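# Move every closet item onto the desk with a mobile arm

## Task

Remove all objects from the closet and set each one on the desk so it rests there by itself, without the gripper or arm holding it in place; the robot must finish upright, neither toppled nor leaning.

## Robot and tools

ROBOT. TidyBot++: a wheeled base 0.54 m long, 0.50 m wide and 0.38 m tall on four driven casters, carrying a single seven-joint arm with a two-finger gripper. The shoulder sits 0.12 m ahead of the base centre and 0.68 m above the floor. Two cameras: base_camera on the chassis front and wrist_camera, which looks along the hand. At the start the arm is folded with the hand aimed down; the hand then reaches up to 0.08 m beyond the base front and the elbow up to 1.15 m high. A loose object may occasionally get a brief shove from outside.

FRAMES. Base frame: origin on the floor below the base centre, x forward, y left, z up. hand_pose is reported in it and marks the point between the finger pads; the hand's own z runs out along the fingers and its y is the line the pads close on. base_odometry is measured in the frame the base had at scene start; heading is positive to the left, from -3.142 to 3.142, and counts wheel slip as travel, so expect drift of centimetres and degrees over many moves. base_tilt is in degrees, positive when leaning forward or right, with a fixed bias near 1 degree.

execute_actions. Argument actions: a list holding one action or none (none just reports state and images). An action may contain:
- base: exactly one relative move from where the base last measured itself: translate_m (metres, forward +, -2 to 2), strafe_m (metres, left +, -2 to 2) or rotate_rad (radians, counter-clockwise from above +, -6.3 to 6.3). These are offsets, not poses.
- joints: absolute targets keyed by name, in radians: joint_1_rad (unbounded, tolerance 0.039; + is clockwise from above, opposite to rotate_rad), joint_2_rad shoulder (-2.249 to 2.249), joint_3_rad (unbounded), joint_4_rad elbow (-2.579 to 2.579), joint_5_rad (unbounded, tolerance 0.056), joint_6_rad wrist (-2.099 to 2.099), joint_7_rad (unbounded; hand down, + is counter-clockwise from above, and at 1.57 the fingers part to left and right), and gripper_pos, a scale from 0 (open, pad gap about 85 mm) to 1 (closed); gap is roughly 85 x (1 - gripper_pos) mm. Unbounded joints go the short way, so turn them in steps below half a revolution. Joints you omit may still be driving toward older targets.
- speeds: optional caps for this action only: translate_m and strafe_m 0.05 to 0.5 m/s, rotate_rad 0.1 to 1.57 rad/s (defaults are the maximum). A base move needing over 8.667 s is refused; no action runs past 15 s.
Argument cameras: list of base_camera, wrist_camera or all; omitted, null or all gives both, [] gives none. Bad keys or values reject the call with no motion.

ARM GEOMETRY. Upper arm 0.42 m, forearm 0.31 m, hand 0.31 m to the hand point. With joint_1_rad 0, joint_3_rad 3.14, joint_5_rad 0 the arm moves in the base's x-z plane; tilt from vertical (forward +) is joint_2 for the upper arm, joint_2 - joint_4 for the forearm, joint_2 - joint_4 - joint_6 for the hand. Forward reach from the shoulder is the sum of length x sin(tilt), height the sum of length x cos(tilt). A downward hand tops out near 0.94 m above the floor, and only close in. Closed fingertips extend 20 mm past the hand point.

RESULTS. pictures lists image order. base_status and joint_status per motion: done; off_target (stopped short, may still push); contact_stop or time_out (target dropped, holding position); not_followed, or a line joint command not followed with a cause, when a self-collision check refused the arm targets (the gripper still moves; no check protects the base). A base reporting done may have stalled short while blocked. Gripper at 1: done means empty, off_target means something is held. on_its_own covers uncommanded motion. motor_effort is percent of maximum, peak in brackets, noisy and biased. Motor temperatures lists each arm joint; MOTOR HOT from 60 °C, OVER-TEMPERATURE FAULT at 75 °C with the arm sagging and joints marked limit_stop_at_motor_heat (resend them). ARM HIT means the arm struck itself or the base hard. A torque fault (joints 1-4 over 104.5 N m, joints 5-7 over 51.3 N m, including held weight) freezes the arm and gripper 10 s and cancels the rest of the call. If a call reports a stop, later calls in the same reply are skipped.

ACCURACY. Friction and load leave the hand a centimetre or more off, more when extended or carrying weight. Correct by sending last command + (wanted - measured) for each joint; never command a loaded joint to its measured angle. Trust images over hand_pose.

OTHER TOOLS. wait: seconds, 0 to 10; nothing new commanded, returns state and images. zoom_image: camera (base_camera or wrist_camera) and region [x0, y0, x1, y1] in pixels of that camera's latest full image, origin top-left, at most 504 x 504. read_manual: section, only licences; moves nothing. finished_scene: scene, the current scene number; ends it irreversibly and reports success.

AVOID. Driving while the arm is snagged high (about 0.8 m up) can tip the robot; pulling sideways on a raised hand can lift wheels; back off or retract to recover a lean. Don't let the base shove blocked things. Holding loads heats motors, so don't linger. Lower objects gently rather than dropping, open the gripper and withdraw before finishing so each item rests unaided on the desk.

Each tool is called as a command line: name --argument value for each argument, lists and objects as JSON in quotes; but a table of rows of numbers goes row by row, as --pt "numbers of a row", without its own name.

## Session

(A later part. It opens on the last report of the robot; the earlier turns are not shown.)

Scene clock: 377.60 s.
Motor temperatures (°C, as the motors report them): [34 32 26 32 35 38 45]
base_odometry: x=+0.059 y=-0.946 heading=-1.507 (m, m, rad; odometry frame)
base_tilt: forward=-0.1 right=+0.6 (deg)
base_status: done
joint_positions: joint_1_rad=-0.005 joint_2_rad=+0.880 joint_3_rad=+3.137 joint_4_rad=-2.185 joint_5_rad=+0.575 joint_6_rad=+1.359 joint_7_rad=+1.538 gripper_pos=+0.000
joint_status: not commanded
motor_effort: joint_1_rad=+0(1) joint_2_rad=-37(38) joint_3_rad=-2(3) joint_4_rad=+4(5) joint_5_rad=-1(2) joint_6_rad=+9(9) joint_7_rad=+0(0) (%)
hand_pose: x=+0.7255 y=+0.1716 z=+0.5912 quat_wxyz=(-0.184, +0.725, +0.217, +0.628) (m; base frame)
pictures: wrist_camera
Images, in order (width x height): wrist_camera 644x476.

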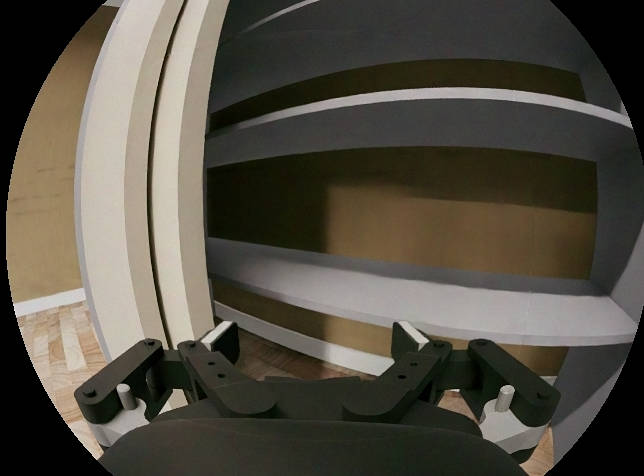

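execute_actions --actions '[{"base":{"translate_m":0.2},"joints":{"joint_2_rad":0.8,"joint_5_rad":1.0}}]' --cameras '["wrist_camera"]'

Scene clock: 382.10 s.
Motor temperatures (°C, as the motors report them): [34 32 26 32 35 38 45]
base_odometry: x=+0.072 y=-1.146 heading=-1.506 (m, m, rad; odometry frame)
base_tilt: forward=-0.1 right=+0.7 (deg)
base_status: done
joint_positions: joint_1_rad=-0.005 joint_2_rad=+0.814 joint_3_rad=+3.137 joint_4_rad=-2.187 joint_5_rad=+0.997 joint_6_rad=+1.360 joint_7_rad=+1.538 gripper_pos=+0.000
joint_status: all done
motor_effort: joint_1_rad=+0(2) joint_2_rad=-34(37) joint_3_rad=-3(3) joint_4_rad=+4(5) joint_5_rad=-2(3) joint_6_rad=+9(9) joint_7_rad=+0(0) (%)
hand_pose: x=+0.6396 y=+0.2609 z=+0.6190 quat_wxyz=(-0.287, +0.647, +0.383, +0.594) (m; base frame)
pictures: wrist_camera
Images, in order (width x height): wrist_camera 644x476.

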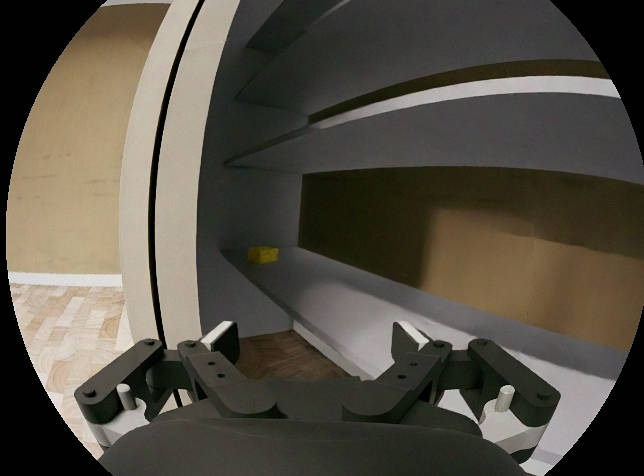

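execute_actions --actions '[{"base":{"translate_m":-0.42},"joints":{"joint_5_rad":0}}]' --cameras '[]'

execute_actions --actions '[{"base":{"strafe_m":0.4},"joints":{"joint_2_rad":0,"joint_4_rad":-1.68,"joint_6_rad":0.1,"joint_7_rad":0,"gripper_pos":1}}]' --cameras '["wrist_camera"]'

Scene clock: 392.53 s.
Motor temperatures (°C, as the motors report them): [34 32 26 32 35 38 45]
base_odometry: x=+0.044 y=-0.727 heading=-1.506 (m, m, rad; odometry frame)
base_tilt: forward=-0.1 right=+0.7 (deg)
base_status: done
joint_positions: joint_1_rad=-0.002 joint_2_rad=+0.814 joint_3_rad=+3.137 joint_4_rad=-2.190 joint_5_rad=-0.004 joint_6_rad=+1.360 joint_7_rad=+1.538 gripper_pos=+0.000
joint_status: all done
motor_effort: joint_1_rad=+1(4) joint_2_rad=-37(38) joint_3_rad=+0(3) joint_4_rad=+6(7) joint_5_rad=-1(3) joint_6_rad=+9(9) joint_7_rad=+0(0) (%)
hand_pose: x=+0.7786 y=+0.0038 z=+0.6371 quat_wxyz=(-0.013, +0.732, -0.013, +0.681) (m; base frame)
pictures: none
No camera images: the call's "cameras" was empty. Leave "cameras" out to get every camera's image.

Scene clock: 394.77 s.
Motor temperatures (°C, as the motors report them): [34 32 26 32 35 38 45]
base_odometry: x=+0.443 y=-0.701 heading=-1.505 (m, m, rad; odometry frame)
base_tilt: forward=-0.1 right=+0.7 (deg)
base_status: done
joint_positions: joint_1_rad=-0.006 joint_2_rad=+0.008 joint_3_rad=+3.137 joint_4_rad=-1.696 joint_5_rad=-0.004 joint_6_rad=+0.143 joint_7_rad=+0.032 gripper_pos=+0.999
joint_status: all done
motor_effort: joint_1_rad=+0(4) joint_2_rad=-23(38) joint_3_rad=+0(2) joint_4_rad=+19(21) joint_5_rad=-1(2) joint_6_rad=+9(9) joint_7_rad=+1(0) (%)
hand_pose: x=+0.7451 y=+0.0075 z=+1.0638 quat_wxyz=(-0.498, +0.507, -0.488, +0.507) (m; base frame)
pictures: wrist_camera
Images, in order (width x height): wrist_camera 644x476.

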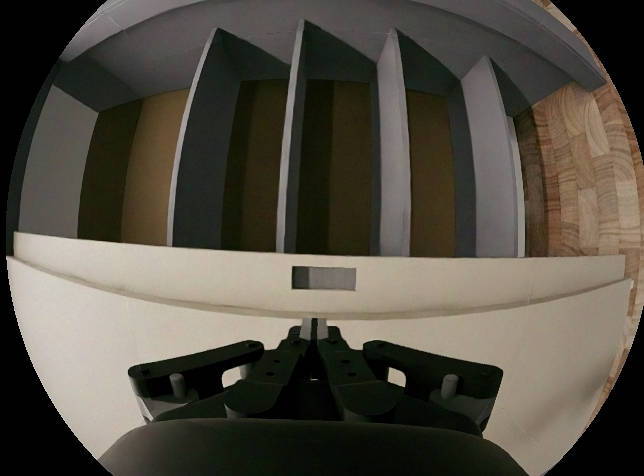

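execute_actions --actions '[{"base":{"translate_m":0.13},"speeds":{"translate_m":0.1}}]' --cameras '["wrist_camera"]'

Scene clock: 401.57 s.
Motor temperatures (°C, as the motors report them): [34 32 26 32 35 38 45]
base_odometry: x=+0.452 y=-0.830 heading=-1.505 (m, m, rad; odometry frame)
base_tilt: forward=-0.1 right=+0.7 (deg)
base_status: done
joint_positions: joint_1_rad=-0.006 joint_2_rad=+0.007 joint_3_rad=+3.137 joint_4_rad=-1.696 joint_5_rad=-0.004 joint_6_rad=+0.141 joint_7_rad=+0.032 gripper_pos=+0.999
joint_status: not commanded
motor_effort: joint_1_rad=+0(1) joint_2_rad=-24(27) joint_3_rad=+1(0) joint_4_rad=+20(20) joint_5_rad=-1(1) joint_6_rad=+9(9) joint_7_rad=+1(0) (%)
hand_pose: x=+0.7448 y=+0.0075 z=+1.0638 quat_wxyz=(-0.497, +0.507, -0.488, +0.507) (m; base frame)
pictures: wrist_camera
Images, in order (width x height): wrist_camera 644x476.

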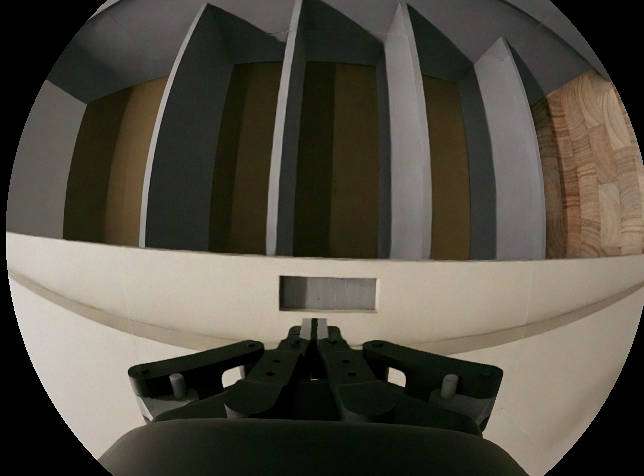

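execute_actions --actions '[{"base":{"strafe_m":0.008},"speeds":{"strafe_m":0.05}}]' --cameras '[]'

execute_actions --actions '[{"base":{"translate_m":0.082},"speeds":{"translate_m":0.05}}]' --cameras '["wrist_camera"]'

Scene clock: 408.37 s.
Motor temperatures (°C, as the motors report them): [34 32 26 32 35 38 45]
base_odometry: x=+0.460 y=-0.830 heading=-1.505 (m, m, rad; odometry frame)
base_tilt: forward=-0.1 right=+0.6 (deg)
base_status: done
joint_positions: joint_1_rad=-0.005 joint_2_rad=+0.007 joint_3_rad=+3.138 joint_4_rad=-1.696 joint_5_rad=-0.004 joint_6_rad=+0.141 joint_7_rad=+0.032 gripper_pos=+0.999
joint_status: not commanded
motor_effort: joint_1_rad=+0(3) joint_2_rad=-24(25) joint_3_rad=+0(2) joint_4_rad=+20(20) joint_5_rad=-1(1) joint_6_rad=+9(9) joint_7_rad=+0(0) (%)
hand_pose: x=+0.7448 y=+0.0071 z=+1.0637 quat_wxyz=(-0.497, +0.507, -0.489, +0.507) (m; base frame)
pictures: none
No camera images: the call's "cameras" was empty. Leave "cameras" out to get every camera's image.

Scene clock: 410.47 s.
Motor temperatures (°C, as the motors report them): [34 32 26 32 35 38 45]
base_odometry: x=+0.466 y=-0.912 heading=-1.505 (m, m, rad; odometry frame)
base_tilt: forward=+0.0 right=+0.7 (deg)
base_status: done
joint_positions: joint_1_rad=-0.005 joint_2_rad=+0.007 joint_3_rad=+3.138 joint_4_rad=-1.696 joint_5_rad=-0.004 joint_6_rad=+0.140 joint_7_rad=+0.032 gripper_pos=+0.999
joint_status: not commanded
motor_effort: joint_1_rad=+1(1) joint_2_rad=-24(26) joint_3_rad=+0(1) joint_4_rad=+19(20) joint_5_rad=-1(1) joint_6_rad=+9(9) joint_7_rad=+0(0) (%)
hand_pose: x=+0.7448 y=+0.0071 z=+1.0637 quat_wxyz=(-0.497, +0.507, -0.489, +0.507) (m; base frame)
pictures: wrist_camera
Images, in order (width x height): wrist_camera 644x476.

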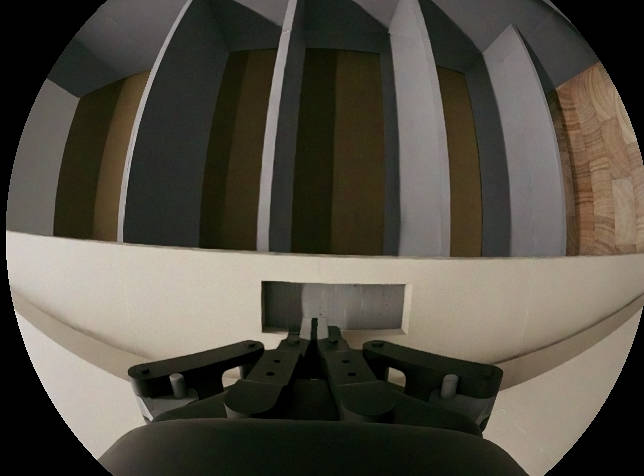

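Too far left; correct.

execute_actions --actions '[{"base":{"strafe_m":-0.015},"speeds":{"strafe_m":0.05}}]' --cameras '[]'

execute_actions --actions '[{"base":{"translate_m":0.012},"speeds":{"translate_m":0.05}}]' --cameras '[]'

execute_actions --actions '[{"base":{"strafe_m":-0.1},"speeds":{"strafe_m":0.08}}]' --cameras '["wrist_camera"]'

Scene clock: 417.00 s.
Motor temperatures (°C, as the motors report them): [34 32 26 32 35 38 45]
base_odometry: x=+0.451 y=-0.913 heading=-1.504 (m, m, rad; odometry frame)
base_tilt: forward=-0.1 right=+0.7 (deg)
base_status: done
joint_positions: joint_1_rad=-0.005 joint_2_rad=+0.007 joint_3_rad=+3.137 joint_4_rad=-1.696 joint_5_rad=-0.004 joint_6_rad=+0.140 joint_7_rad=+0.032 gripper_pos=+0.999
joint_status: not commanded
motor_effort: joint_1_rad=+0(3) joint_2_rad=-25(25) joint_3_rad=+0(3) joint_4_rad=+20(20) joint_5_rad=-1(1) joint_6_rad=+9(9) joint_7_rad=+0(0) (%)
hand_pose: x=+0.7448 y=+0.0070 z=+1.0637 quat_wxyz=(-0.497, +0.507, -0.489, +0.507) (m; base frame)
pictures: none
No camera images: the call's "cameras" was empty. Leave "cameras" out to get every camera's image.

Scene clock: 417.70 s.
Motor temperatures (°C, as the motors report them): [34 32 26 32 35 38 45]
base_odometry: x=+0.451 y=-0.925 heading=-1.505 (m, m, rad; odometry frame)
base_tilt: forward=+0.0 right=+0.6 (deg)
base_status: done
joint_positions: joint_1_rad=-0.005 joint_2_rad=+0.007 joint_3_rad=+3.137 joint_4_rad=-1.696 joint_5_rad=-0.004 joint_6_rad=+0.140 joint_7_rad=+0.032 gripper_pos=+0.999
joint_status: not commanded
motor_effort: joint_1_rad=+0(2) joint_2_rad=-25(27) joint_3_rad=+0(2) joint_4_rad=+20(21) joint_5_rad=-1(1) joint_6_rad=+9(10) joint_7_rad=+1(1) (%)
hand_pose: x=+0.7446 y=+0.0070 z=+1.0639 quat_wxyz=(-0.497, +0.507, -0.489, +0.507) (m; base frame)
pictures: none
No camera images: the call's "cameras" was empty. Leave "cameras" out to get every camera's image.

Scene clock: 419.50 s.
Motor temperatures (°C, as the motors report them): [34 32 26 32 35 38 45]
base_odometry: x=+0.351 y=-0.932 heading=-1.504 (m, m, rad; odometry frame)
base_tilt: forward=-0.1 right=+0.6 (deg)
base_status: done
joint_positions: joint_1_rad=-0.011 joint_2_rad=+0.007 joint_3_rad=+3.130 joint_4_rad=-1.696 joint_5_rad=-0.004 joint_6_rad=+0.139 joint_7_rad=+0.032 gripper_pos=+0.999
joint_status: not commanded
motor_effort: joint_1_rad=+0(7) joint_2_rad=-24(25) joint_3_rad=+0(7) joint_4_rad=+19(20) joint_5_rad=-1(2) joint_6_rad=+9(10) joint_7_rad=+0(0) (%)
hand_pose: x=+0.7444 y=+0.0151 z=+1.0639 quat_wxyz=(-0.500, +0.510, -0.485, +0.504) (m; base frame)
pictures: wrist_camera
Images, in order (width x height): wrist_camera 644x476.

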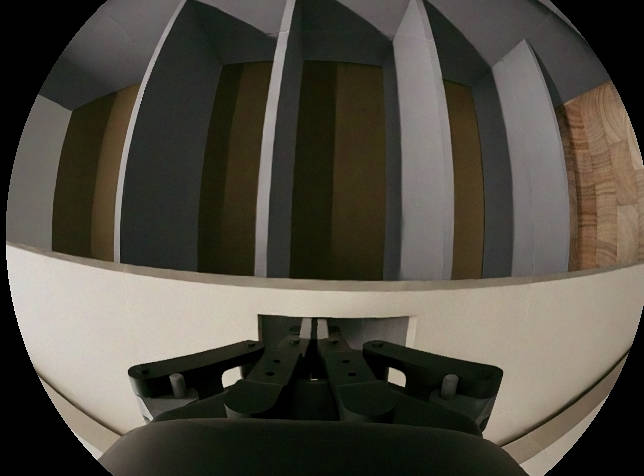

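Moving. Continue, stopping short of the jamb.

execute_actions --actions '[{"base":{"strafe_m":-0.4},"speeds":{"strafe_m":0.12}}]' --cameras '["wrist_camera"]'

execute_actions --actions '[{"base":{"translate_m":-0.2}}]' --cameras '[]'

execute_actions --actions '[{"base":{"strafe_m":1.1}}]' --cameras '["wrist_camera"]'

Scene clock: 429.67 s.
Motor temperatures (°C, as the motors report them): [34 32 26 32 35 38 45]
base_odometry: x=-0.048 y=-0.959 heading=-1.504 (m, m, rad; odometry frame)
base_tilt: forward=-0.1 right=+0.7 (deg)
base_status: done
joint_positions: joint_1_rad=-0.012 joint_2_rad=+0.007 joint_3_rad=+3.129 joint_4_rad=-1.695 joint_5_rad=-0.004 joint_6_rad=+0.139 joint_7_rad=+0.032 gripper_pos=+0.999
joint_status: not commanded
motor_effort: joint_1_rad=+0(10) joint_2_rad=-24(26) joint_3_rad=+0(8) joint_4_rad=+19(21) joint_5_rad=-1(2) joint_6_rad=+9(9) joint_7_rad=+0(1) (%)
hand_pose: x=+0.7444 y=+0.0162 z=+1.0640 quat_wxyz=(-0.501, +0.511, -0.485, +0.503) (m; base frame)
pictures: wrist_camera
Images, in order (width x height): wrist_camera 644x476.

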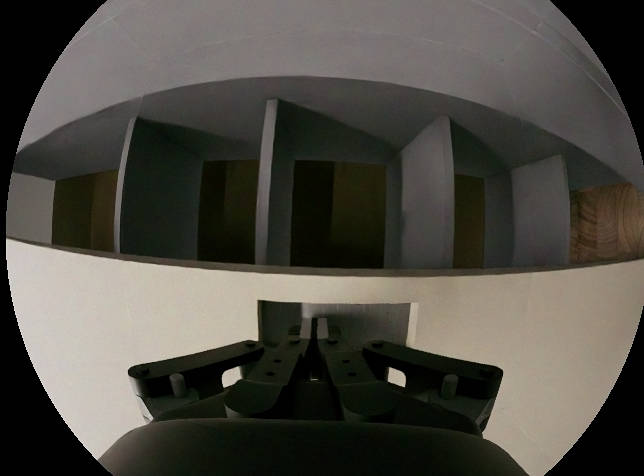

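Scene clock: 431.30 s.
Motor temperatures (°C, as the motors report them): [34 32 26 32 35 38 45]
base_odometry: x=-0.061 y=-0.759 heading=-1.504 (m, m, rad; odometry frame)
base_tilt: forward=-0.1 right=+0.7 (deg)
base_status: done
joint_positions: joint_1_rad=-0.011 joint_2_rad=+0.001 joint_3_rad=+3.130 joint_4_rad=-1.695 joint_5_rad=-0.004 joint_6_rad=+0.138 joint_7_rad=+0.032 gripper_pos=+0.999
joint_status: not commanded
motor_effort: joint_1_rad=+0(2) joint_2_rad=-23(29) joint_3_rad=+0(2) joint_4_rad=+19(21) joint_5_rad=-1(1) joint_6_rad=+9(10) joint_7_rad=+1(0) (%)
hand_pose: x=+0.7424 y=+0.0152 z=+1.0673 quat_wxyz=(-0.502, +0.509, -0.484, +0.505) (m; base frame)
pictures: none
No camera images: the call's "cameras" was empty. Leave "cameras" out to get every camera's image.

Scene clock: 434.87 s.
Motor temperatures (°C, as the motors report them): [34 32 26 32 35 38 45]
base_odometry: x=+1.036 y=-0.685 heading=-1.504 (m, m, rad; odometry frame)
base_tilt: forward=-0.1 right=+0.6 (deg)
base_status: done
joint_positions: joint_1_rad=-0.009 joint_2_rad=+0.001 joint_3_rad=+3.131 joint_4_rad=-1.695 joint_5_rad=-0.004 joint_6_rad=+0.138 joint_7_rad=+0.032 gripper_pos=+0.999
joint_status: not commanded
motor_effort: joint_1_rad=+1(2) joint_2_rad=-23(26) joint_3_rad=+1(2) joint_4_rad=+19(20) joint_5_rad=-1(1) joint_6_rad=+9(9) joint_7_rad=+0(1) (%)
hand_pose: x=+0.7425 y=+0.0134 z=+1.0672 quat_wxyz=(-0.501, +0.508, -0.485, +0.506) (m; base frame)
pictures: wrist_camera
Images, in order (width x height): wrist_camera 644x476.

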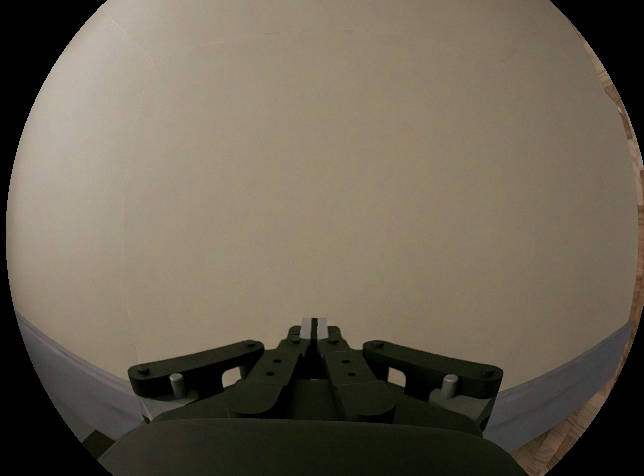

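execute_actions --actions '[{"base":{"strafe_m":0.15}}]' --cameras '["wrist_camera"]'

Scene clock: 438.97 s.
Motor temperatures (°C, as the motors report them): [34 31 26 32 35 38 45]
base_odometry: x=+1.186 y=-0.675 heading=-1.503 (m, m, rad; odometry frame)
base_tilt: forward=-0.1 right=+0.7 (deg)
base_status: done
joint_positions: joint_1_rad=-0.008 joint_2_rad=+0.001 joint_3_rad=+3.132 joint_4_rad=-1.695 joint_5_rad=-0.004 joint_6_rad=+0.138 joint_7_rad=+0.032 gripper_pos=+0.999
joint_status: not commanded
motor_effort: joint_1_rad=+1(4) joint_2_rad=-23(25) joint_3_rad=+1(3) joint_4_rad=+19(20) joint_5_rad=-1(1) joint_6_rad=+9(9) joint_7_rad=+0(1) (%)
hand_pose: x=+0.7425 y=+0.0118 z=+1.0673 quat_wxyz=(-0.500, +0.508, -0.486, +0.506) (m; base frame)
pictures: wrist_camera
Images, in order (width x height): wrist_camera 644x476.

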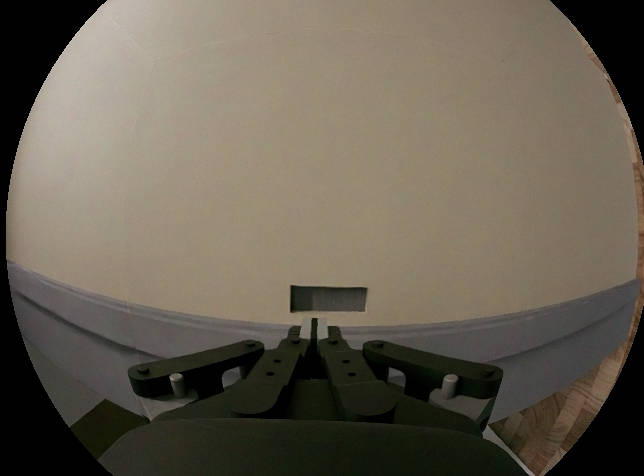

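execute_actions --actions '[{"base":{"strafe_m":0.015},"speeds":{"strafe_m":0.05}}]' --cameras '[]'

execute_actions --actions '[{"base":{"translate_m":0.12},"speeds":{"translate_m":0.08}}]' --cameras '["wrist_camera"]'

Scene clock: 444.33 s.
Motor temperatures (°C, as the motors report them): [34 31 26 32 35 38 45]
base_odometry: x=+1.201 y=-0.673 heading=-1.503 (m, m, rad; odometry frame)
base_tilt: forward=-0.1 right=+0.7 (deg)
base_status: done
joint_positions: joint_1_rad=-0.007 joint_2_rad=+0.001 joint_3_rad=+3.133 joint_4_rad=-1.695 joint_5_rad=-0.004 joint_6_rad=+0.138 joint_7_rad=+0.032 gripper_pos=+0.999
joint_status: not commanded
motor_effort: joint_1_rad=+1(2) joint_2_rad=-23(24) joint_3_rad=+0(2) joint_4_rad=+19(20) joint_5_rad=-1(1) joint_6_rad=+9(9) joint_7_rad=+0(1) (%)
hand_pose: x=+0.7425 y=+0.0114 z=+1.0673 quat_wxyz=(-0.500, +0.508, -0.486, +0.506) (m; base frame)
pictures: none
No camera images: the call's "cameras" was empty. Leave "cameras" out to get every camera's image.

Scene clock: 446.37 s.
Motor temperatures (°C, as the motors report them): [34 31 26 32 35 38 45]
base_odometry: x=+1.209 y=-0.793 heading=-1.503 (m, m, rad; odometry frame)
base_tilt: forward=-0.1 right=+0.7 (deg)
base_status: done
joint_positions: joint_1_rad=-0.007 joint_2_rad=+0.001 joint_3_rad=+3.133 joint_4_rad=-1.695 joint_5_rad=-0.004 joint_6_rad=+0.138 joint_7_rad=+0.032 gripper_pos=+0.999
joint_status: not commanded
motor_effort: joint_1_rad=+0(1) joint_2_rad=-23(27) joint_3_rad=+1(1) joint_4_rad=+19(20) joint_5_rad=-1(1) joint_6_rad=+9(9) joint_7_rad=+0(1) (%)
hand_pose: x=+0.7425 y=+0.0114 z=+1.0673 quat_wxyz=(-0.500, +0.508, -0.486, +0.506) (m; base frame)
pictures: wrist_camera
Images, in order (width x height): wrist_camera 644x476.

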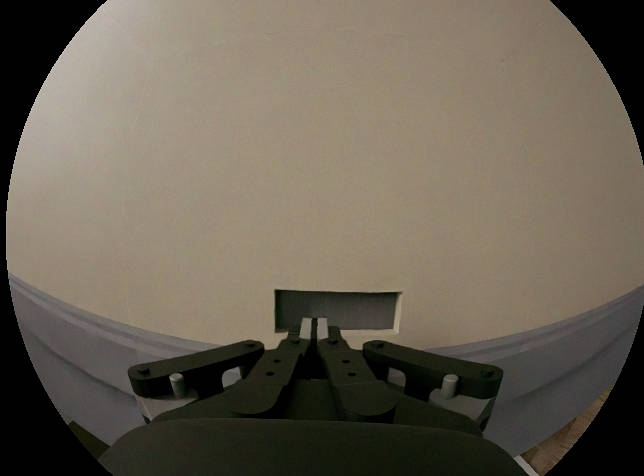

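execute_actions --actions '[{"base":{"strafe_m":-0.008},"speeds":{"strafe_m":0.05}}]' --cameras '[]'

execute_actions --actions '[{"base":{"translate_m":0.035},"speeds":{"translate_m":0.05}}]' --cameras '[]'

execute_actions --actions '[{"base":{"strafe_m":-0.1},"speeds":{"strafe_m":0.08}}]' --cameras '["wrist_camera"]'

Scene clock: 452.67 s.
Motor temperatures (°C, as the motors report them): [34 31 26 32 35 38 45]
base_odometry: x=+1.202 y=-0.794 heading=-1.502 (m, m, rad; odometry frame)
base_tilt: forward=-0.1 right=+0.7 (deg)
base_status: done
joint_positions: joint_1_rad=-0.007 joint_2_rad=+0.001 joint_3_rad=+3.134 joint_4_rad=-1.695 joint_5_rad=-0.004 joint_6_rad=+0.138 joint_7_rad=+0.032 gripper_pos=+0.999
joint_status: not commanded
motor_effort: joint_1_rad=+1(2) joint_2_rad=-23(26) joint_3_rad=+1(3) joint_4_rad=+19(20) joint_5_rad=-1(1) joint_6_rad=+9(9) joint_7_rad=+0(0) (%)
hand_pose: x=+0.7425 y=+0.0102 z=+1.0673 quat_wxyz=(-0.500, +0.507, -0.486, +0.507) (m; base frame)
pictures: none
No camera images: the call's "cameras" was empty. Leave "cameras" out to get every camera's image.

Scene clock: 453.83 s.
Motor temperatures (°C, as the motors report them): [34 31 26 32 35 38 45]
base_odometry: x=+1.204 y=-0.829 heading=-1.503 (m, m, rad; odometry frame)
base_tilt: forward=+0.0 right=+0.7 (deg)
base_status: done
joint_positions: joint_1_rad=-0.007 joint_2_rad=+0.001 joint_3_rad=+3.134 joint_4_rad=-1.694 joint_5_rad=-0.004 joint_6_rad=+0.138 joint_7_rad=+0.032 gripper_pos=+0.999
joint_status: not commanded
motor_effort: joint_1_rad=+1(5) joint_2_rad=-23(27) joint_3_rad=+1(4) joint_4_rad=+19(20) joint_5_rad=-1(1) joint_6_rad=+9(10) joint_7_rad=+0(1) (%)
hand_pose: x=+0.7425 y=+0.0104 z=+1.0673 quat_wxyz=(-0.500, +0.507, -0.486, +0.507) (m; base frame)
pictures: none
No camera images: the call's "cameras" was empty. Leave "cameras" out to get every camera's image.

Scene clock: 455.67 s.
Motor temperatures (°C, as the motors report them): [34 31 26 32 35 38 45]
base_odometry: x=+1.104 y=-0.836 heading=-1.502 (m, m, rad; odometry frame)
base_tilt: forward=-0.1 right=+0.6 (deg)
base_status: done
joint_positions: joint_1_rad=-0.028 joint_2_rad=+0.001 joint_3_rad=+3.114 joint_4_rad=-1.694 joint_5_rad=-0.004 joint_6_rad=+0.137 joint_7_rad=+0.032 gripper_pos=+0.999
joint_status: not commanded
motor_effort: joint_1_rad=+5(10) joint_2_rad=-23(25) joint_3_rad=+3(9) joint_4_rad=+19(20) joint_5_rad=-1(2) joint_6_rad=+9(10) joint_7_rad=+0(0) (%)
hand_pose: x=+0.7414 y=+0.0361 z=+1.0673 quat_wxyz=(-0.510, +0.517, -0.476, +0.496) (m; base frame)
pictures: wrist_camera
Images, in order (width x height): wrist_camera 644x476.

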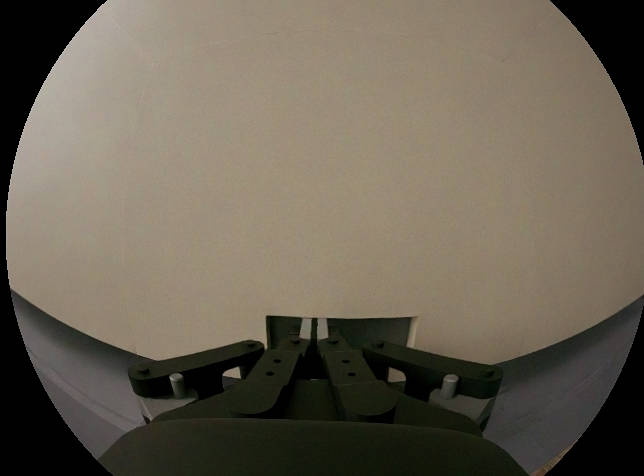

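execute_actions --actions '[{"base":{"strafe_m":-0.45},"speeds":{"strafe_m":0.12}}]' --cameras '[]'

execute_actions --actions '[{"base":{"translate_m":-0.2}}]' --cameras '[]'

execute_actions --actions '[{"base":{"strafe_m":0.38},"joints":{"joint_2_rad":0.8,"joint_4_rad":-1.84,"joint_6_rad":0.7,"joint_7_rad":1.57,"gripper_pos":0}}]' --cameras '["wrist_camera"]'

Scene clock: 467.73 s.
Motor temperatures (°C, as the motors report them): [34 31 26 32 35 38 45]
base_odometry: x=+0.655 y=-0.867 heading=-1.502 (m, m, rad; odometry frame)
base_tilt: forward=-0.1 right=+0.6 (deg)
base_status: done
joint_positions: joint_1_rad=-0.031 joint_2_rad=+0.001 joint_3_rad=+3.111 joint_4_rad=-1.694 joint_5_rad=-0.004 joint_6_rad=+0.137 joint_7_rad=+0.032 gripper_pos=+0.999
joint_status: not commanded
motor_effort: joint_1_rad=+3(13) joint_2_rad=-23(24) joint_3_rad=+3(12) joint_4_rad=+19(21) joint_5_rad=-1(2) joint_6_rad=+9(10) joint_7_rad=+0(0) (%)
hand_pose: x=+0.7411 y=+0.0399 z=+1.0673 quat_wxyz=(-0.511, +0.519, -0.474, +0.495) (m; base frame)
pictures: none
No camera images: the call's "cameras" was empty. Leave "cameras" out to get every camera's image.

Scene clock: 469.37 s.
Motor temperatures (°C, as the motors report them): [34 31 26 32 35 38 45]
base_odometry: x=+0.641 y=-0.667 heading=-1.502 (m, m, rad; odometry frame)
base_tilt: forward=-0.2 right=+0.7 (deg)
base_status: done
joint_positions: joint_1_rad=-0.016 joint_2_rad=-0.002 joint_3_rad=+3.125 joint_4_rad=-1.694 joint_5_rad=-0.004 joint_6_rad=+0.137 joint_7_rad=+0.032 gripper_pos=+0.999
joint_status: not commanded
motor_effort: joint_1_rad=+0(3) joint_2_rad=-23(28) joint_3_rad=+0(3) joint_4_rad=+19(21) joint_5_rad=-1(1) joint_6_rad=+9(10) joint_7_rad=+0(1) (%)
hand_pose: x=+0.7409 y=+0.0213 z=+1.0694 quat_wxyz=(-0.505, +0.511, -0.481, +0.503) (m; base frame)
pictures: none
No camera images: the call's "cameras" was empty. Leave "cameras" out to get every camera's image.

Scene clock: 471.67 s.
Motor temperatures (°C, as the motors report them): [34 31 26 32 35 38 45]
base_odometry: x=+1.020 y=-0.641 heading=-1.501 (m, m, rad; odometry frame)
base_tilt: forward=+0.0 right=+0.6 (deg)
base_status: done
joint_positions: joint_1_rad=-0.011 joint_2_rad=+0.789 joint_3_rad=+3.129 joint_4_rad=-1.822 joint_5_rad=-0.004 joint_6_rad=+0.657 joint_7_rad=+1.538 gripper_pos=+0.000
joint_status: all done
motor_effort: joint_1_rad=+1(4) joint_2_rad=-42(46) joint_3_rad=+0(2) joint_4_rad=+11(19) joint_5_rad=-1(1) joint_6_rad=+8(10) joint_7_rad=+0(1) (%)
hand_pose: x=+0.8651 y=+0.0161 z=+0.5905 quat_wxyz=(-0.018, +0.829, -0.010, +0.559) (m; base frame)
pictures: wrist_camera
Images, in order (width x height): wrist_camera 644x476.

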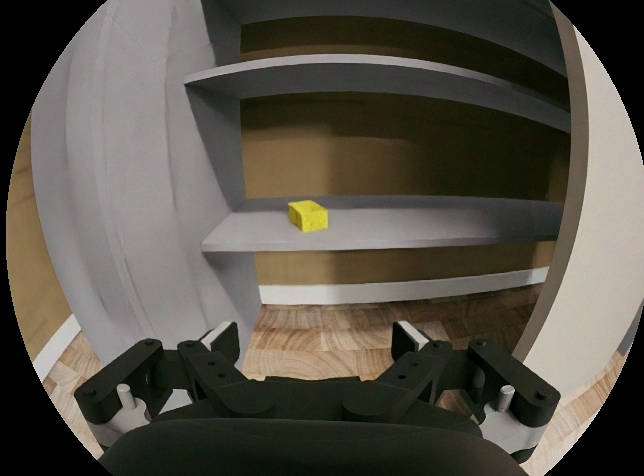

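execute_actions --actions '[{"base":{"translate_m":0.35}}]' --cameras '["wrist_camera"]'

Scene clock: 475.73 s.
Motor temperatures (°C, as the motors report them): [34 31 26 32 35 38 45]
base_odometry: x=+1.045 y=-0.990 heading=-1.500 (m, m, rad; odometry frame)
base_tilt: forward=-0.1 right=+0.7 (deg)
base_status: done
joint_positions: joint_1_rad=-0.011 joint_2_rad=+0.790 joint_3_rad=+3.129 joint_4_rad=-1.825 joint_5_rad=-0.004 joint_6_rad=+0.660 joint_7_rad=+1.538 gripper_pos=+0.000
joint_status: not commanded
motor_effort: joint_1_rad=+0(1) joint_2_rad=-42(45) joint_3_rad=+0(1) joint_4_rad=+11(12) joint_5_rad=-1(1) joint_6_rad=+8(8) joint_7_rad=+0(0) (%)
hand_pose: x=+0.8643 y=+0.0161 z=+0.5900 quat_wxyz=(-0.018, +0.829, -0.010, +0.559) (m; base frame)
pictures: wrist_camera
Images, in order (width x height): wrist_camera 644x476.

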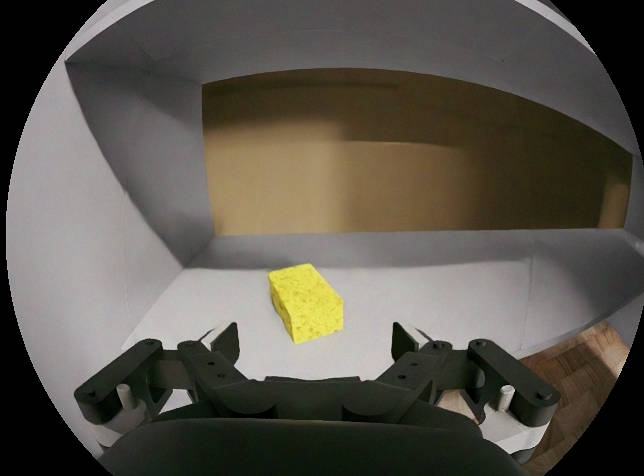

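execute_actions --actions '[{"base":{"translate_m":0.1},"joints":{"joint_2_rad":0.87,"joint_1_rad":-0.03}}]' --cameras '["wrist_camera"]'

Scene clock: 482.77 s.
Motor temperatures (°C, as the motors report them): [34 31 26 32 35 38 45]
base_odometry: x=+1.052 y=-1.090 heading=-1.500 (m, m, rad; odometry frame)
base_tilt: forward=-0.1 right=+0.6 (deg)
base_status: done
joint_positions: joint_1_rad=-0.016 joint_2_rad=+0.857 joint_3_rad=+3.129 joint_4_rad=-1.826 joint_5_rad=-0.004 joint_6_rad=+0.660 joint_7_rad=+1.538 gripper_pos=+0.000
joint_status: all done
motor_effort: joint_1_rad=+0(2) joint_2_rad=-42(46) joint_3_rad=+0(1) joint_4_rad=+10(12) joint_5_rad=-1(1) joint_6_rad=+8(8) joint_7_rad=+1(1) (%)
hand_pose: x=+0.8558 y=+0.0202 z=+0.5395 quat_wxyz=(-0.019, +0.848, -0.008, +0.530) (m; base frame)
pictures: wrist_camera
Images, in order (width x height): wrist_camera 644x476.

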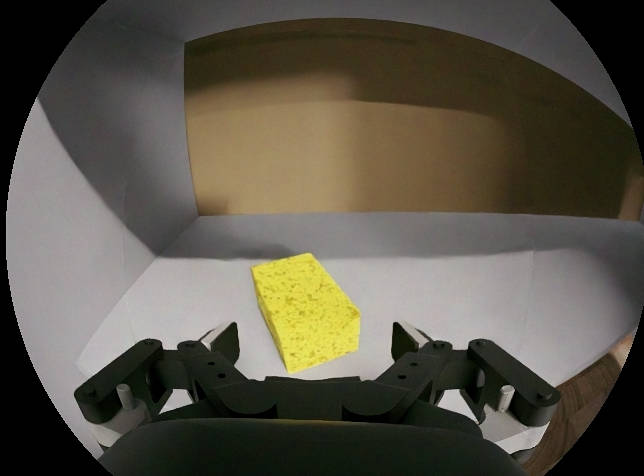

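execute_actions --actions '[{"base":{"translate_m":0.04},"joints":{"joint_2_rad":0.9,"joint_1_rad":-0.05}}]' --cameras '["wrist_camera"]'

execute_actions --actions '[{"joints":{"gripper_pos":1}}]' --cameras '["wrist_camera"]'

Scene clock: 488.17 s.
Motor temperatures (°C, as the motors report them): [34 31 26 32 35 38 45]
base_odometry: x=+1.055 y=-1.130 heading=-1.499 (m, m, rad; odometry frame)
base_tilt: forward=+0.0 right=+0.7 (deg)
base_status: done
joint_positions: joint_1_rad=-0.035 joint_2_rad=+0.880 joint_3_rad=+3.129 joint_4_rad=-1.827 joint_5_rad=-0.004 joint_6_rad=+0.660 joint_7_rad=+1.538 gripper_pos=+0.000
joint_status: all done
motor_effort: joint_1_rad=+1(2) joint_2_rad=-43(45) joint_3_rad=+0(1) joint_4_rad=+10(11) joint_5_rad=-1(1) joint_6_rad=+7(8) joint_7_rad=+0(0) (%)
hand_pose: x=+0.8517 y=+0.0340 z=+0.5223 quat_wxyz=(-0.024, +0.854, +0.000, +0.520) (m; base frame)
pictures: wrist_camera
Images, in order (width x height): wrist_camera 644x476.

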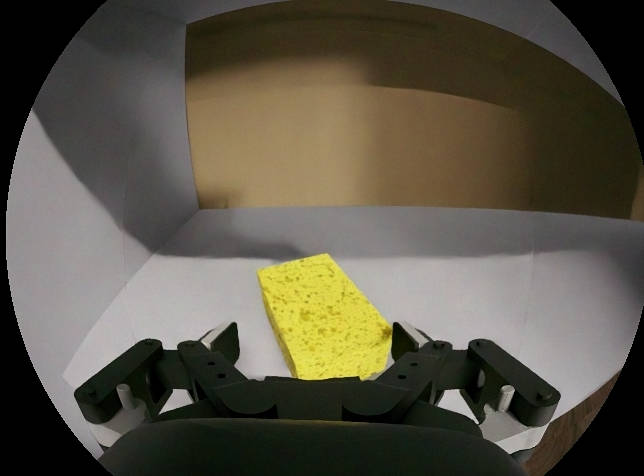

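Scene clock: 489.27 s.
Motor temperatures (°C, as the motors report them): [34 32 26 32 35 38 45]
base_odometry: x=+1.055 y=-1.130 heading=-1.499 (m, m, rad; odometry frame)
base_tilt: forward=+0.0 right=+0.7 (deg)
base_status: not commanded
joint_positions: joint_1_rad=-0.035 joint_2_rad=+0.880 joint_3_rad=+3.129 joint_4_rad=-1.827 joint_5_rad=-0.004 joint_6_rad=+0.660 joint_7_rad=+1.538 gripper_pos=+0.999
joint_status: all done
motor_effort: joint_1_rad=-1(1) joint_2_rad=-43(43) joint_3_rad=+0(1) joint_4_rad=+10(10) joint_5_rad=-1(1) joint_6_rad=+8(8) joint_7_rad=+0(1) (%)
hand_pose: x=+0.8517 y=+0.0340 z=+0.5223 quat_wxyz=(-0.024, +0.854, +0.000, +0.520) (m; base frame)
pictures: wrist_camera
Images, in order (width x height): wrist_camera 644x476.

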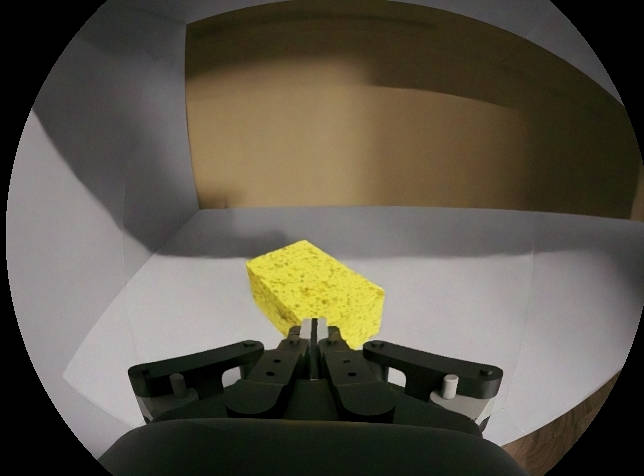

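execute_actions --actions '[{"base":{"translate_m":-0.08},"joints":{"gripper_pos":0,"joint_2_rad":0.85}}]' --cameras '[]'

execute_actions --actions '[{"base":{"strafe_m":-0.45},"joints":{"joint_1_rad":-0.62},"speeds":{"strafe_m":0.3}}]' --cameras '[]'

execute_actions --actions '[{"base":{"translate_m":0.17},"speeds":{"translate_m":0.15}}]'

Scene clock: 505.63 s.
Motor temperatures (°C, as the motors report them): [34 32 26 32 35 38 45]
base_odometry: x=+1.050 y=-1.050 heading=-1.500 (m, m, rad; odometry frame)
base_tilt: forward=-0.1 right=+0.7 (deg)
base_status: done
joint_positions: joint_1_rad=-0.035 joint_2_rad=+0.867 joint_3_rad=+3.129 joint_4_rad=-1.829 joint_5_rad=-0.004 joint_6_rad=+0.661 joint_7_rad=+1.538 gripper_pos=+0.000
joint_status: all done
motor_effort: joint_1_rad=+0(2) joint_2_rad=-43(44) joint_3_rad=+0(1) joint_4_rad=+10(11) joint_5_rad=-1(1) joint_6_rad=+8(8) joint_7_rad=+0(0) (%)
hand_pose: x=+0.8526 y=+0.0341 z=+0.5311 quat_wxyz=(-0.024, +0.851, +0.000, +0.525) (m; base frame)
pictures: none
No camera images: the call's "cameras" was empty. Leave "cameras" out to get every camera's image.

Scene clock: 508.10 s.
Motor temperatures (°C, as the motors report them): [34 32 26 32 35 38 45]
base_odometry: x=+0.601 y=-1.083 heading=-1.499 (m, m, rad; odometry frame)
base_tilt: forward=-0.1 right=+0.7 (deg)
base_status: done
joint_positions: joint_1_rad=-0.611 joint_2_rad=+0.867 joint_3_rad=+3.132 joint_4_rad=-1.829 joint_5_rad=-0.004 joint_6_rad=+0.661 joint_7_rad=+1.538 gripper_pos=+0.000
joint_status: all done
motor_effort: joint_1_rad=+0(3) joint_2_rad=-43(45) joint_3_rad=+0(2) joint_4_rad=+10(11) joint_5_rad=-1(1) joint_6_rad=+8(8) joint_7_rad=+0(1) (%)
hand_pose: x=+0.7172 y=+0.4261 z=+0.5311 quat_wxyz=(-0.170, +0.816, +0.241, +0.497) (m; base frame)
pictures: none
No camera images: the call's "cameras" was empty. Leave "cameras" out to get every camera's image.

Scene clock: 510.00 s.
Motor temperatures (°C, as the motors report them): [34 32 26 32 35 38 45]
base_odometry: x=+0.613 y=-1.252 heading=-1.499 (m, m, rad; odometry frame)
base_tilt: forward=-0.1 right=+0.6 (deg)
base_status: done
joint_positions: joint_1_rad=-0.660 joint_2_rad=+0.857 joint_3_rad=+3.137 joint_4_rad=-1.830 joint_5_rad=-0.004 joint_6_rad=+0.661 joint_7_rad=+1.538 gripper_pos=+0.000
joint_status: not commanded
motor_effort: joint_1_rad=+8(15) joint_2_rad=-43(46) joint_3_rad=+0(4) joint_4_rad=+10(12) joint_5_rad=-1(0) joint_6_rad=+8(9) joint_7_rad=+1(0) (%)
hand_pose: x=+0.6985 y=+0.4534 z=+0.5384 quat_wxyz=(-0.182, +0.807, +0.260, +0.498) (m; base frame)
pictures: base_camera, wrist_camera
Images, in order (width x height): base_camera 644x364, wrist_camera 644x476.

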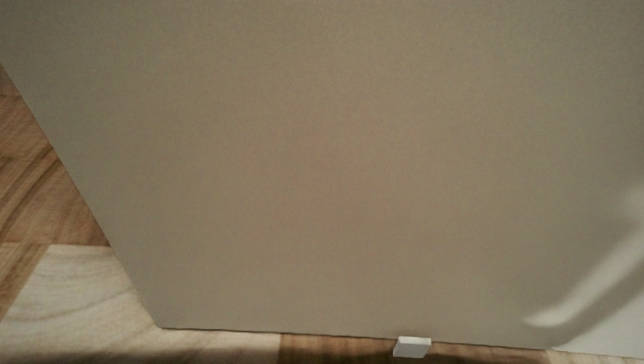

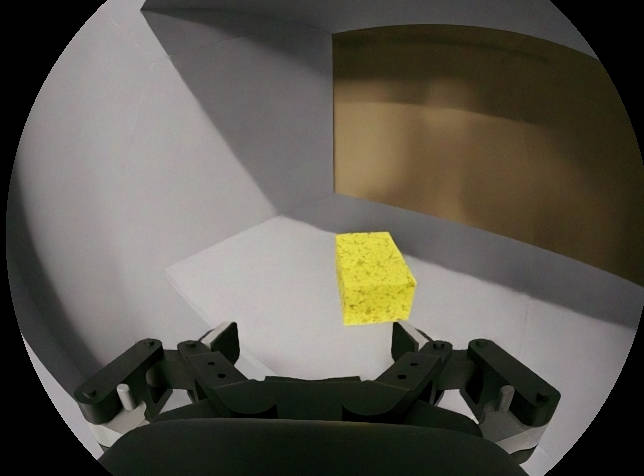

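execute_actions --actions '[{"base":{"strafe_m":-0.06},"joints":{"joint_1_rad":-0.6,"joint_2_rad":1.0,"joint_4_rad":-1.55,"joint_6_rad":0.55},"speeds":{"strafe_m":0.06}}]' --cameras '["wrist_camera"]'

Scene clock: 515.47 s.
Motor temperatures (°C, as the motors report them): [34 32 26 32 35 38 45]
base_odometry: x=+0.553 y=-1.257 heading=-1.499 (m, m, rad; odometry frame)
base_tilt: forward=-0.1 right=+0.7 (deg)
base_status: done
joint_positions: joint_1_rad=-0.629 joint_2_rad=+0.975 joint_3_rad=+3.137 joint_4_rad=-1.569 joint_5_rad=-0.004 joint_6_rad=+0.590 joint_7_rad=+1.538 gripper_pos=+0.000
joint_status: all done
motor_effort: joint_1_rad=+3(13) joint_2_rad=-46(48) joint_3_rad=+0(2) joint_4_rad=+12(15) joint_5_rad=-1(1) joint_6_rad=+8(8) joint_7_rad=+0(0) (%)
hand_pose: x=+0.7751 y=+0.4812 z=+0.5413 quat_wxyz=(-0.184, +0.793, +0.242, +0.528) (m; base frame)
pictures: wrist_camera
Images, in order (width x height): wrist_camera 644x476.

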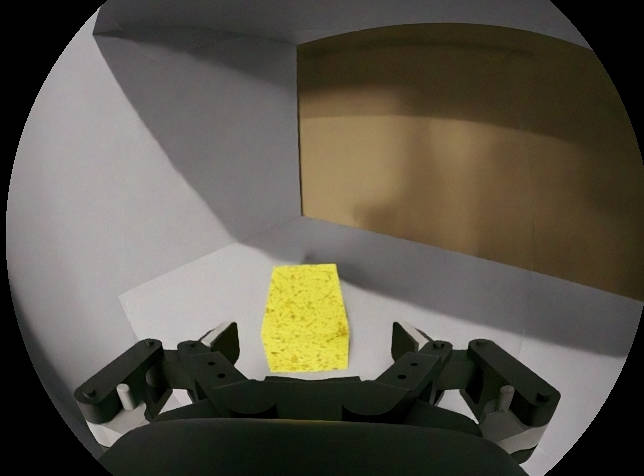

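execute_actions --actions '[{"joints":{"joint_2_rad":1.12,"joint_4_rad":-1.3,"joint_6_rad":0.42}}]' --cameras '["wrist_camera"]'

execute_actions --actions '[{"joints":{"gripper_pos":1}}]' --cameras '[]'

Scene clock: 525.00 s.
Motor temperatures (°C, as the motors report them): [34 32 26 32 35 38 45]
base_odometry: x=+0.553 y=-1.257 heading=-1.499 (m, m, rad; odometry frame)
base_tilt: forward=+0.0 right=+0.6 (deg)
base_status: not commanded
joint_positions: joint_1_rad=-0.627 joint_2_rad=+1.092 joint_3_rad=+3.137 joint_4_rad=-1.321 joint_5_rad=-0.004 joint_6_rad=+0.462 joint_7_rad=+1.538 gripper_pos=+0.000
joint_status: all done
motor_effort: joint_1_rad=+2(4) joint_2_rad=-51(51) joint_3_rad=-1(1) joint_4_rad=+14(14) joint_5_rad=-1(1) joint_6_rad=+8(9) joint_7_rad=+0(0) (%)
hand_pose: x=+0.8230 y=+0.5143 z=+0.5260 quat_wxyz=(-0.184, +0.792, +0.240, +0.530) (m; base frame)
pictures: wrist_camera
Images, in order (width x height): wrist_camera 644x476.

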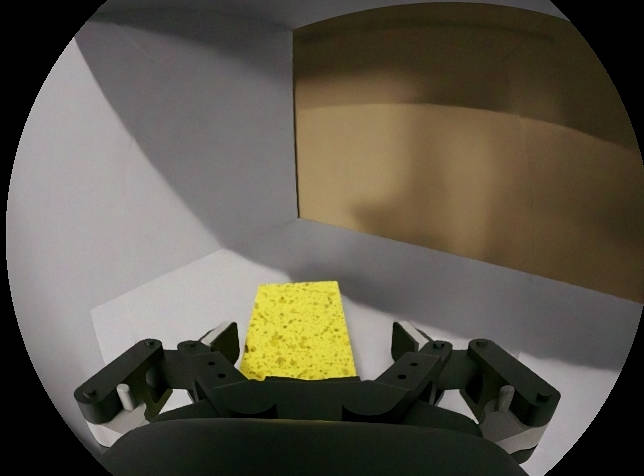

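Scene clock: 526.10 s.
Motor temperatures (°C, as the motors report them): [34 32 26 32 35 38 45]
base_odometry: x=+0.553 y=-1.257 heading=-1.499 (m, m, rad; odometry frame)
base_tilt: forward=-0.1 right=+0.6 (deg)
base_status: not commanded
joint_positions: joint_1_rad=-0.627 joint_2_rad=+1.095 joint_3_rad=+3.137 joint_4_rad=-1.303 joint_5_rad=-0.004 joint_6_rad=+0.462 joint_7_rad=+1.538 gripper_pos=+0.999
joint_status: all done
motor_effort: joint_1_rad=+4(4) joint_2_rad=-48(52) joint_3_rad=-1(1) joint_4_rad=+13(14) joint_5_rad=-1(0) joint_6_rad=+7(8) joint_7_rad=+0(1) (%)
hand_pose: x=+0.8281 y=+0.5174 z=+0.5324 quat_wxyz=(-0.186, +0.788, +0.239, +0.536) (m; base frame)
pictures: none
No camera images: the call's "cameras" was empty. Leave "cameras" out to get every camera's image.

Too high; go lower.

execute_actions --actions '[{"joints":{"gripper_pos":0}}]' --cameras '[]'

execute_actions --actions '[{"joints":{"joint_2_rad":1.17,"joint_6_rad":0.38}}]' --cameras '["wrist_camera"]'

execute_actions --actions '[{"joints":{"gripper_pos":1}}]' --cameras '["wrist_camera"]'

Scene clock: 533.63 s.
Motor temperatures (°C, as the motors report them): [34 32 26 32 35 38 45]
base_odometry: x=+0.553 y=-1.257 heading=-1.499 (m, m, rad; odometry frame)
base_tilt: forward=-0.1 right=+0.7 (deg)
base_status: not commanded
joint_positions: joint_1_rad=-0.627 joint_2_rad=+1.095 joint_3_rad=+3.137 joint_4_rad=-1.303 joint_5_rad=-0.004 joint_6_rad=+0.462 joint_7_rad=+1.538 gripper_pos=+0.000
joint_status: all done
motor_effort: joint_1_rad=+3(4) joint_2_rad=-51(51) joint_3_rad=-1(0) joint_4_rad=+14(14) joint_5_rad=-1(1) joint_6_rad=+8(8) joint_7_rad=+0(0) (%)
hand_pose: x=+0.8280 y=+0.5174 z=+0.5324 quat_wxyz=(-0.186, +0.788, +0.239, +0.536) (m; base frame)
pictures: none
No camera images: the call's "cameras" was empty. Leave "cameras" out to get every camera's image.

Scene clock: 534.70 s.
Motor temperatures (°C, as the motors report them): [34 32 26 32 35 38 45]
base_odometry: x=+0.553 y=-1.257 heading=-1.499 (m, m, rad; odometry frame)
base_tilt: forward=+0.0 right=+0.7 (deg)
base_status: not commanded
joint_positions: joint_1_rad=-0.627 joint_2_rad=+1.140 joint_3_rad=+3.137 joint_4_rad=-1.298 joint_5_rad=-0.004 joint_6_rad=+0.421 joint_7_rad=+1.539 gripper_pos=+0.000
joint_status: all done
motor_effort: joint_1_rad=+3(4) joint_2_rad=-44(53) joint_3_rad=-1(1) joint_4_rad=+9(14) joint_5_rad=-2(2) joint_6_rad=+3(9) joint_7_rad=-1(1) (%)
hand_pose: x=+0.8187 y=+0.5107 z=+0.4830 quat_wxyz=(-0.175, +0.810, +0.246, +0.503) (m; base frame)
pictures: wrist_camera
Images, in order (width x height): wrist_camera 644x476.

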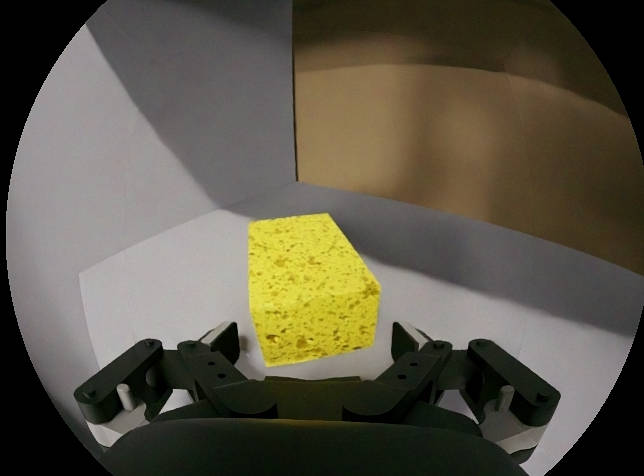

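Scene clock: 535.80 s.
Motor temperatures (°C, as the motors report them): [34 32 26 32 35 38 45]
base_odometry: x=+0.553 y=-1.257 heading=-1.499 (m, m, rad; odometry frame)
base_tilt: forward=-0.1 right=+0.7 (deg)
base_status: not commanded
joint_positions: joint_1_rad=-0.626 joint_2_rad=+1.139 joint_3_rad=+3.139 joint_4_rad=-1.292 joint_5_rad=-0.004 joint_6_rad=+0.421 joint_7_rad=+1.539 gripper_pos=+0.433
joint_status: gripper_pos off_target (ended at +0.433, target +1.000)
motor_effort: joint_1_rad=+4(3) joint_2_rad=-43(49) joint_3_rad=-1(3) joint_4_rad=+9(12) joint_5_rad=-1(1) joint_6_rad=+3(7) joint_7_rad=+1(0) (%)
hand_pose: x=+0.8217 y=+0.5109 z=+0.4871 quat_wxyz=(-0.175, +0.808, +0.245, +0.507) (m; base frame)
pictures: wrist_camera
Images, in order (width x height): wrist_camera 644x476.

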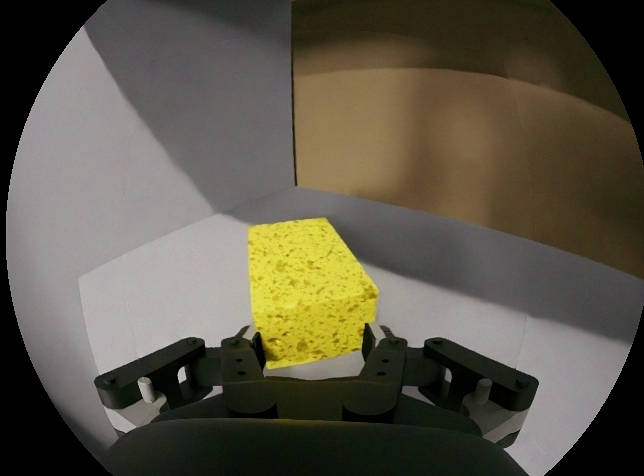

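execute_actions --actions '[{"joints":{"gripper_pos":0}}]' --cameras '[]'

execute_actions --actions '[{"joints":{"joint_2_rad":1.22,"joint_4_rad":-1.1,"joint_6_rad":0.3}}]' --cameras '[]'

execute_actions --actions '[{"joints":{"gripper_pos":1}}]' --cameras '["wrist_camera"]'

Scene clock: 545.77 s.
Motor temperatures (°C, as the motors report them): [34 32 26 32 35 38 45]
base_odometry: x=+0.553 y=-1.257 heading=-1.499 (m, m, rad; odometry frame)
base_tilt: forward=-0.1 right=+0.7 (deg)
base_status: not commanded
joint_positions: joint_1_rad=-0.626 joint_2_rad=+1.142 joint_3_rad=+3.139 joint_4_rad=-1.293 joint_5_rad=-0.004 joint_6_rad=+0.421 joint_7_rad=+1.539 gripper_pos=+0.000
joint_status: all done
motor_effort: joint_1_rad=+4(6) joint_2_rad=-50(51) joint_3_rad=-1(1) joint_4_rad=+13(14) joint_5_rad=-1(2) joint_6_rad=+8(8) joint_7_rad=+0(0) (%)
hand_pose: x=+0.8211 y=+0.5104 z=+0.4843 quat_wxyz=(-0.174, +0.809, +0.245, +0.505) (m; base frame)
pictures: none
No camera images: the call's "cameras" was empty. Leave "cameras" out to get every camera's image.

Scene clock: 546.93 s.
Motor temperatures (°C, as the motors report them): [34 32 26 32 35 38 45]
base_odometry: x=+0.553 y=-1.257 heading=-1.499 (m, m, rad; odometry frame)
base_tilt: forward=+0.0 right=+0.6 (deg)
base_status: not commanded
joint_positions: joint_1_rad=-0.626 joint_2_rad=+1.172 joint_3_rad=+3.139 joint_4_rad=-1.116 joint_5_rad=-0.004 joint_6_rad=+0.343 joint_7_rad=+1.539 gripper_pos=+0.000
joint_status: joint_2_rad off_target (ended at +1.172, target +1.220); the others done
motor_effort: joint_1_rad=+5(5) joint_2_rad=-49(52) joint_3_rad=-1(1) joint_4_rad=+15(15) joint_5_rad=-1(1) joint_6_rad=+8(8) joint_7_rad=+0(0) (%)
hand_pose: x=+0.8588 y=+0.5376 z=+0.5252 quat_wxyz=(-0.184, +0.791, +0.240, +0.533) (m; base frame)
pictures: none
No camera images: the call's "cameras" was empty. Leave "cameras" out to get every camera's image.

Scene clock: 548.03 s.
Motor temperatures (°C, as the motors report them): [34 32 26 32 35 38 45]
base_odometry: x=+0.553 y=-1.257 heading=-1.499 (m, m, rad; odometry frame)
base_tilt: forward=-0.1 right=+0.6 (deg)
base_status: not commanded
joint_positions: joint_1_rad=-0.626 joint_2_rad=+1.175 joint_3_rad=+3.139 joint_4_rad=-1.097 joint_5_rad=-0.004 joint_6_rad=+0.344 joint_7_rad=+1.539 gripper_pos=+0.999
joint_status: all done
motor_effort: joint_1_rad=+6(7) joint_2_rad=-50(54) joint_3_rad=-1(1) joint_4_rad=+14(15) joint_5_rad=-1(0) joint_6_rad=+7(8) joint_7_rad=+0(1) (%)
hand_pose: x=+0.8632 y=+0.5412 z=+0.5326 quat_wxyz=(-0.186, +0.786, +0.239, +0.539) (m; base frame)
pictures: wrist_camera
Images, in order (width x height): wrist_camera 644x476.

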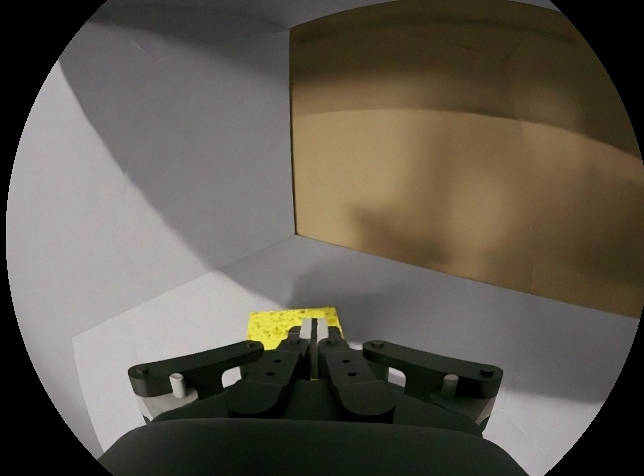

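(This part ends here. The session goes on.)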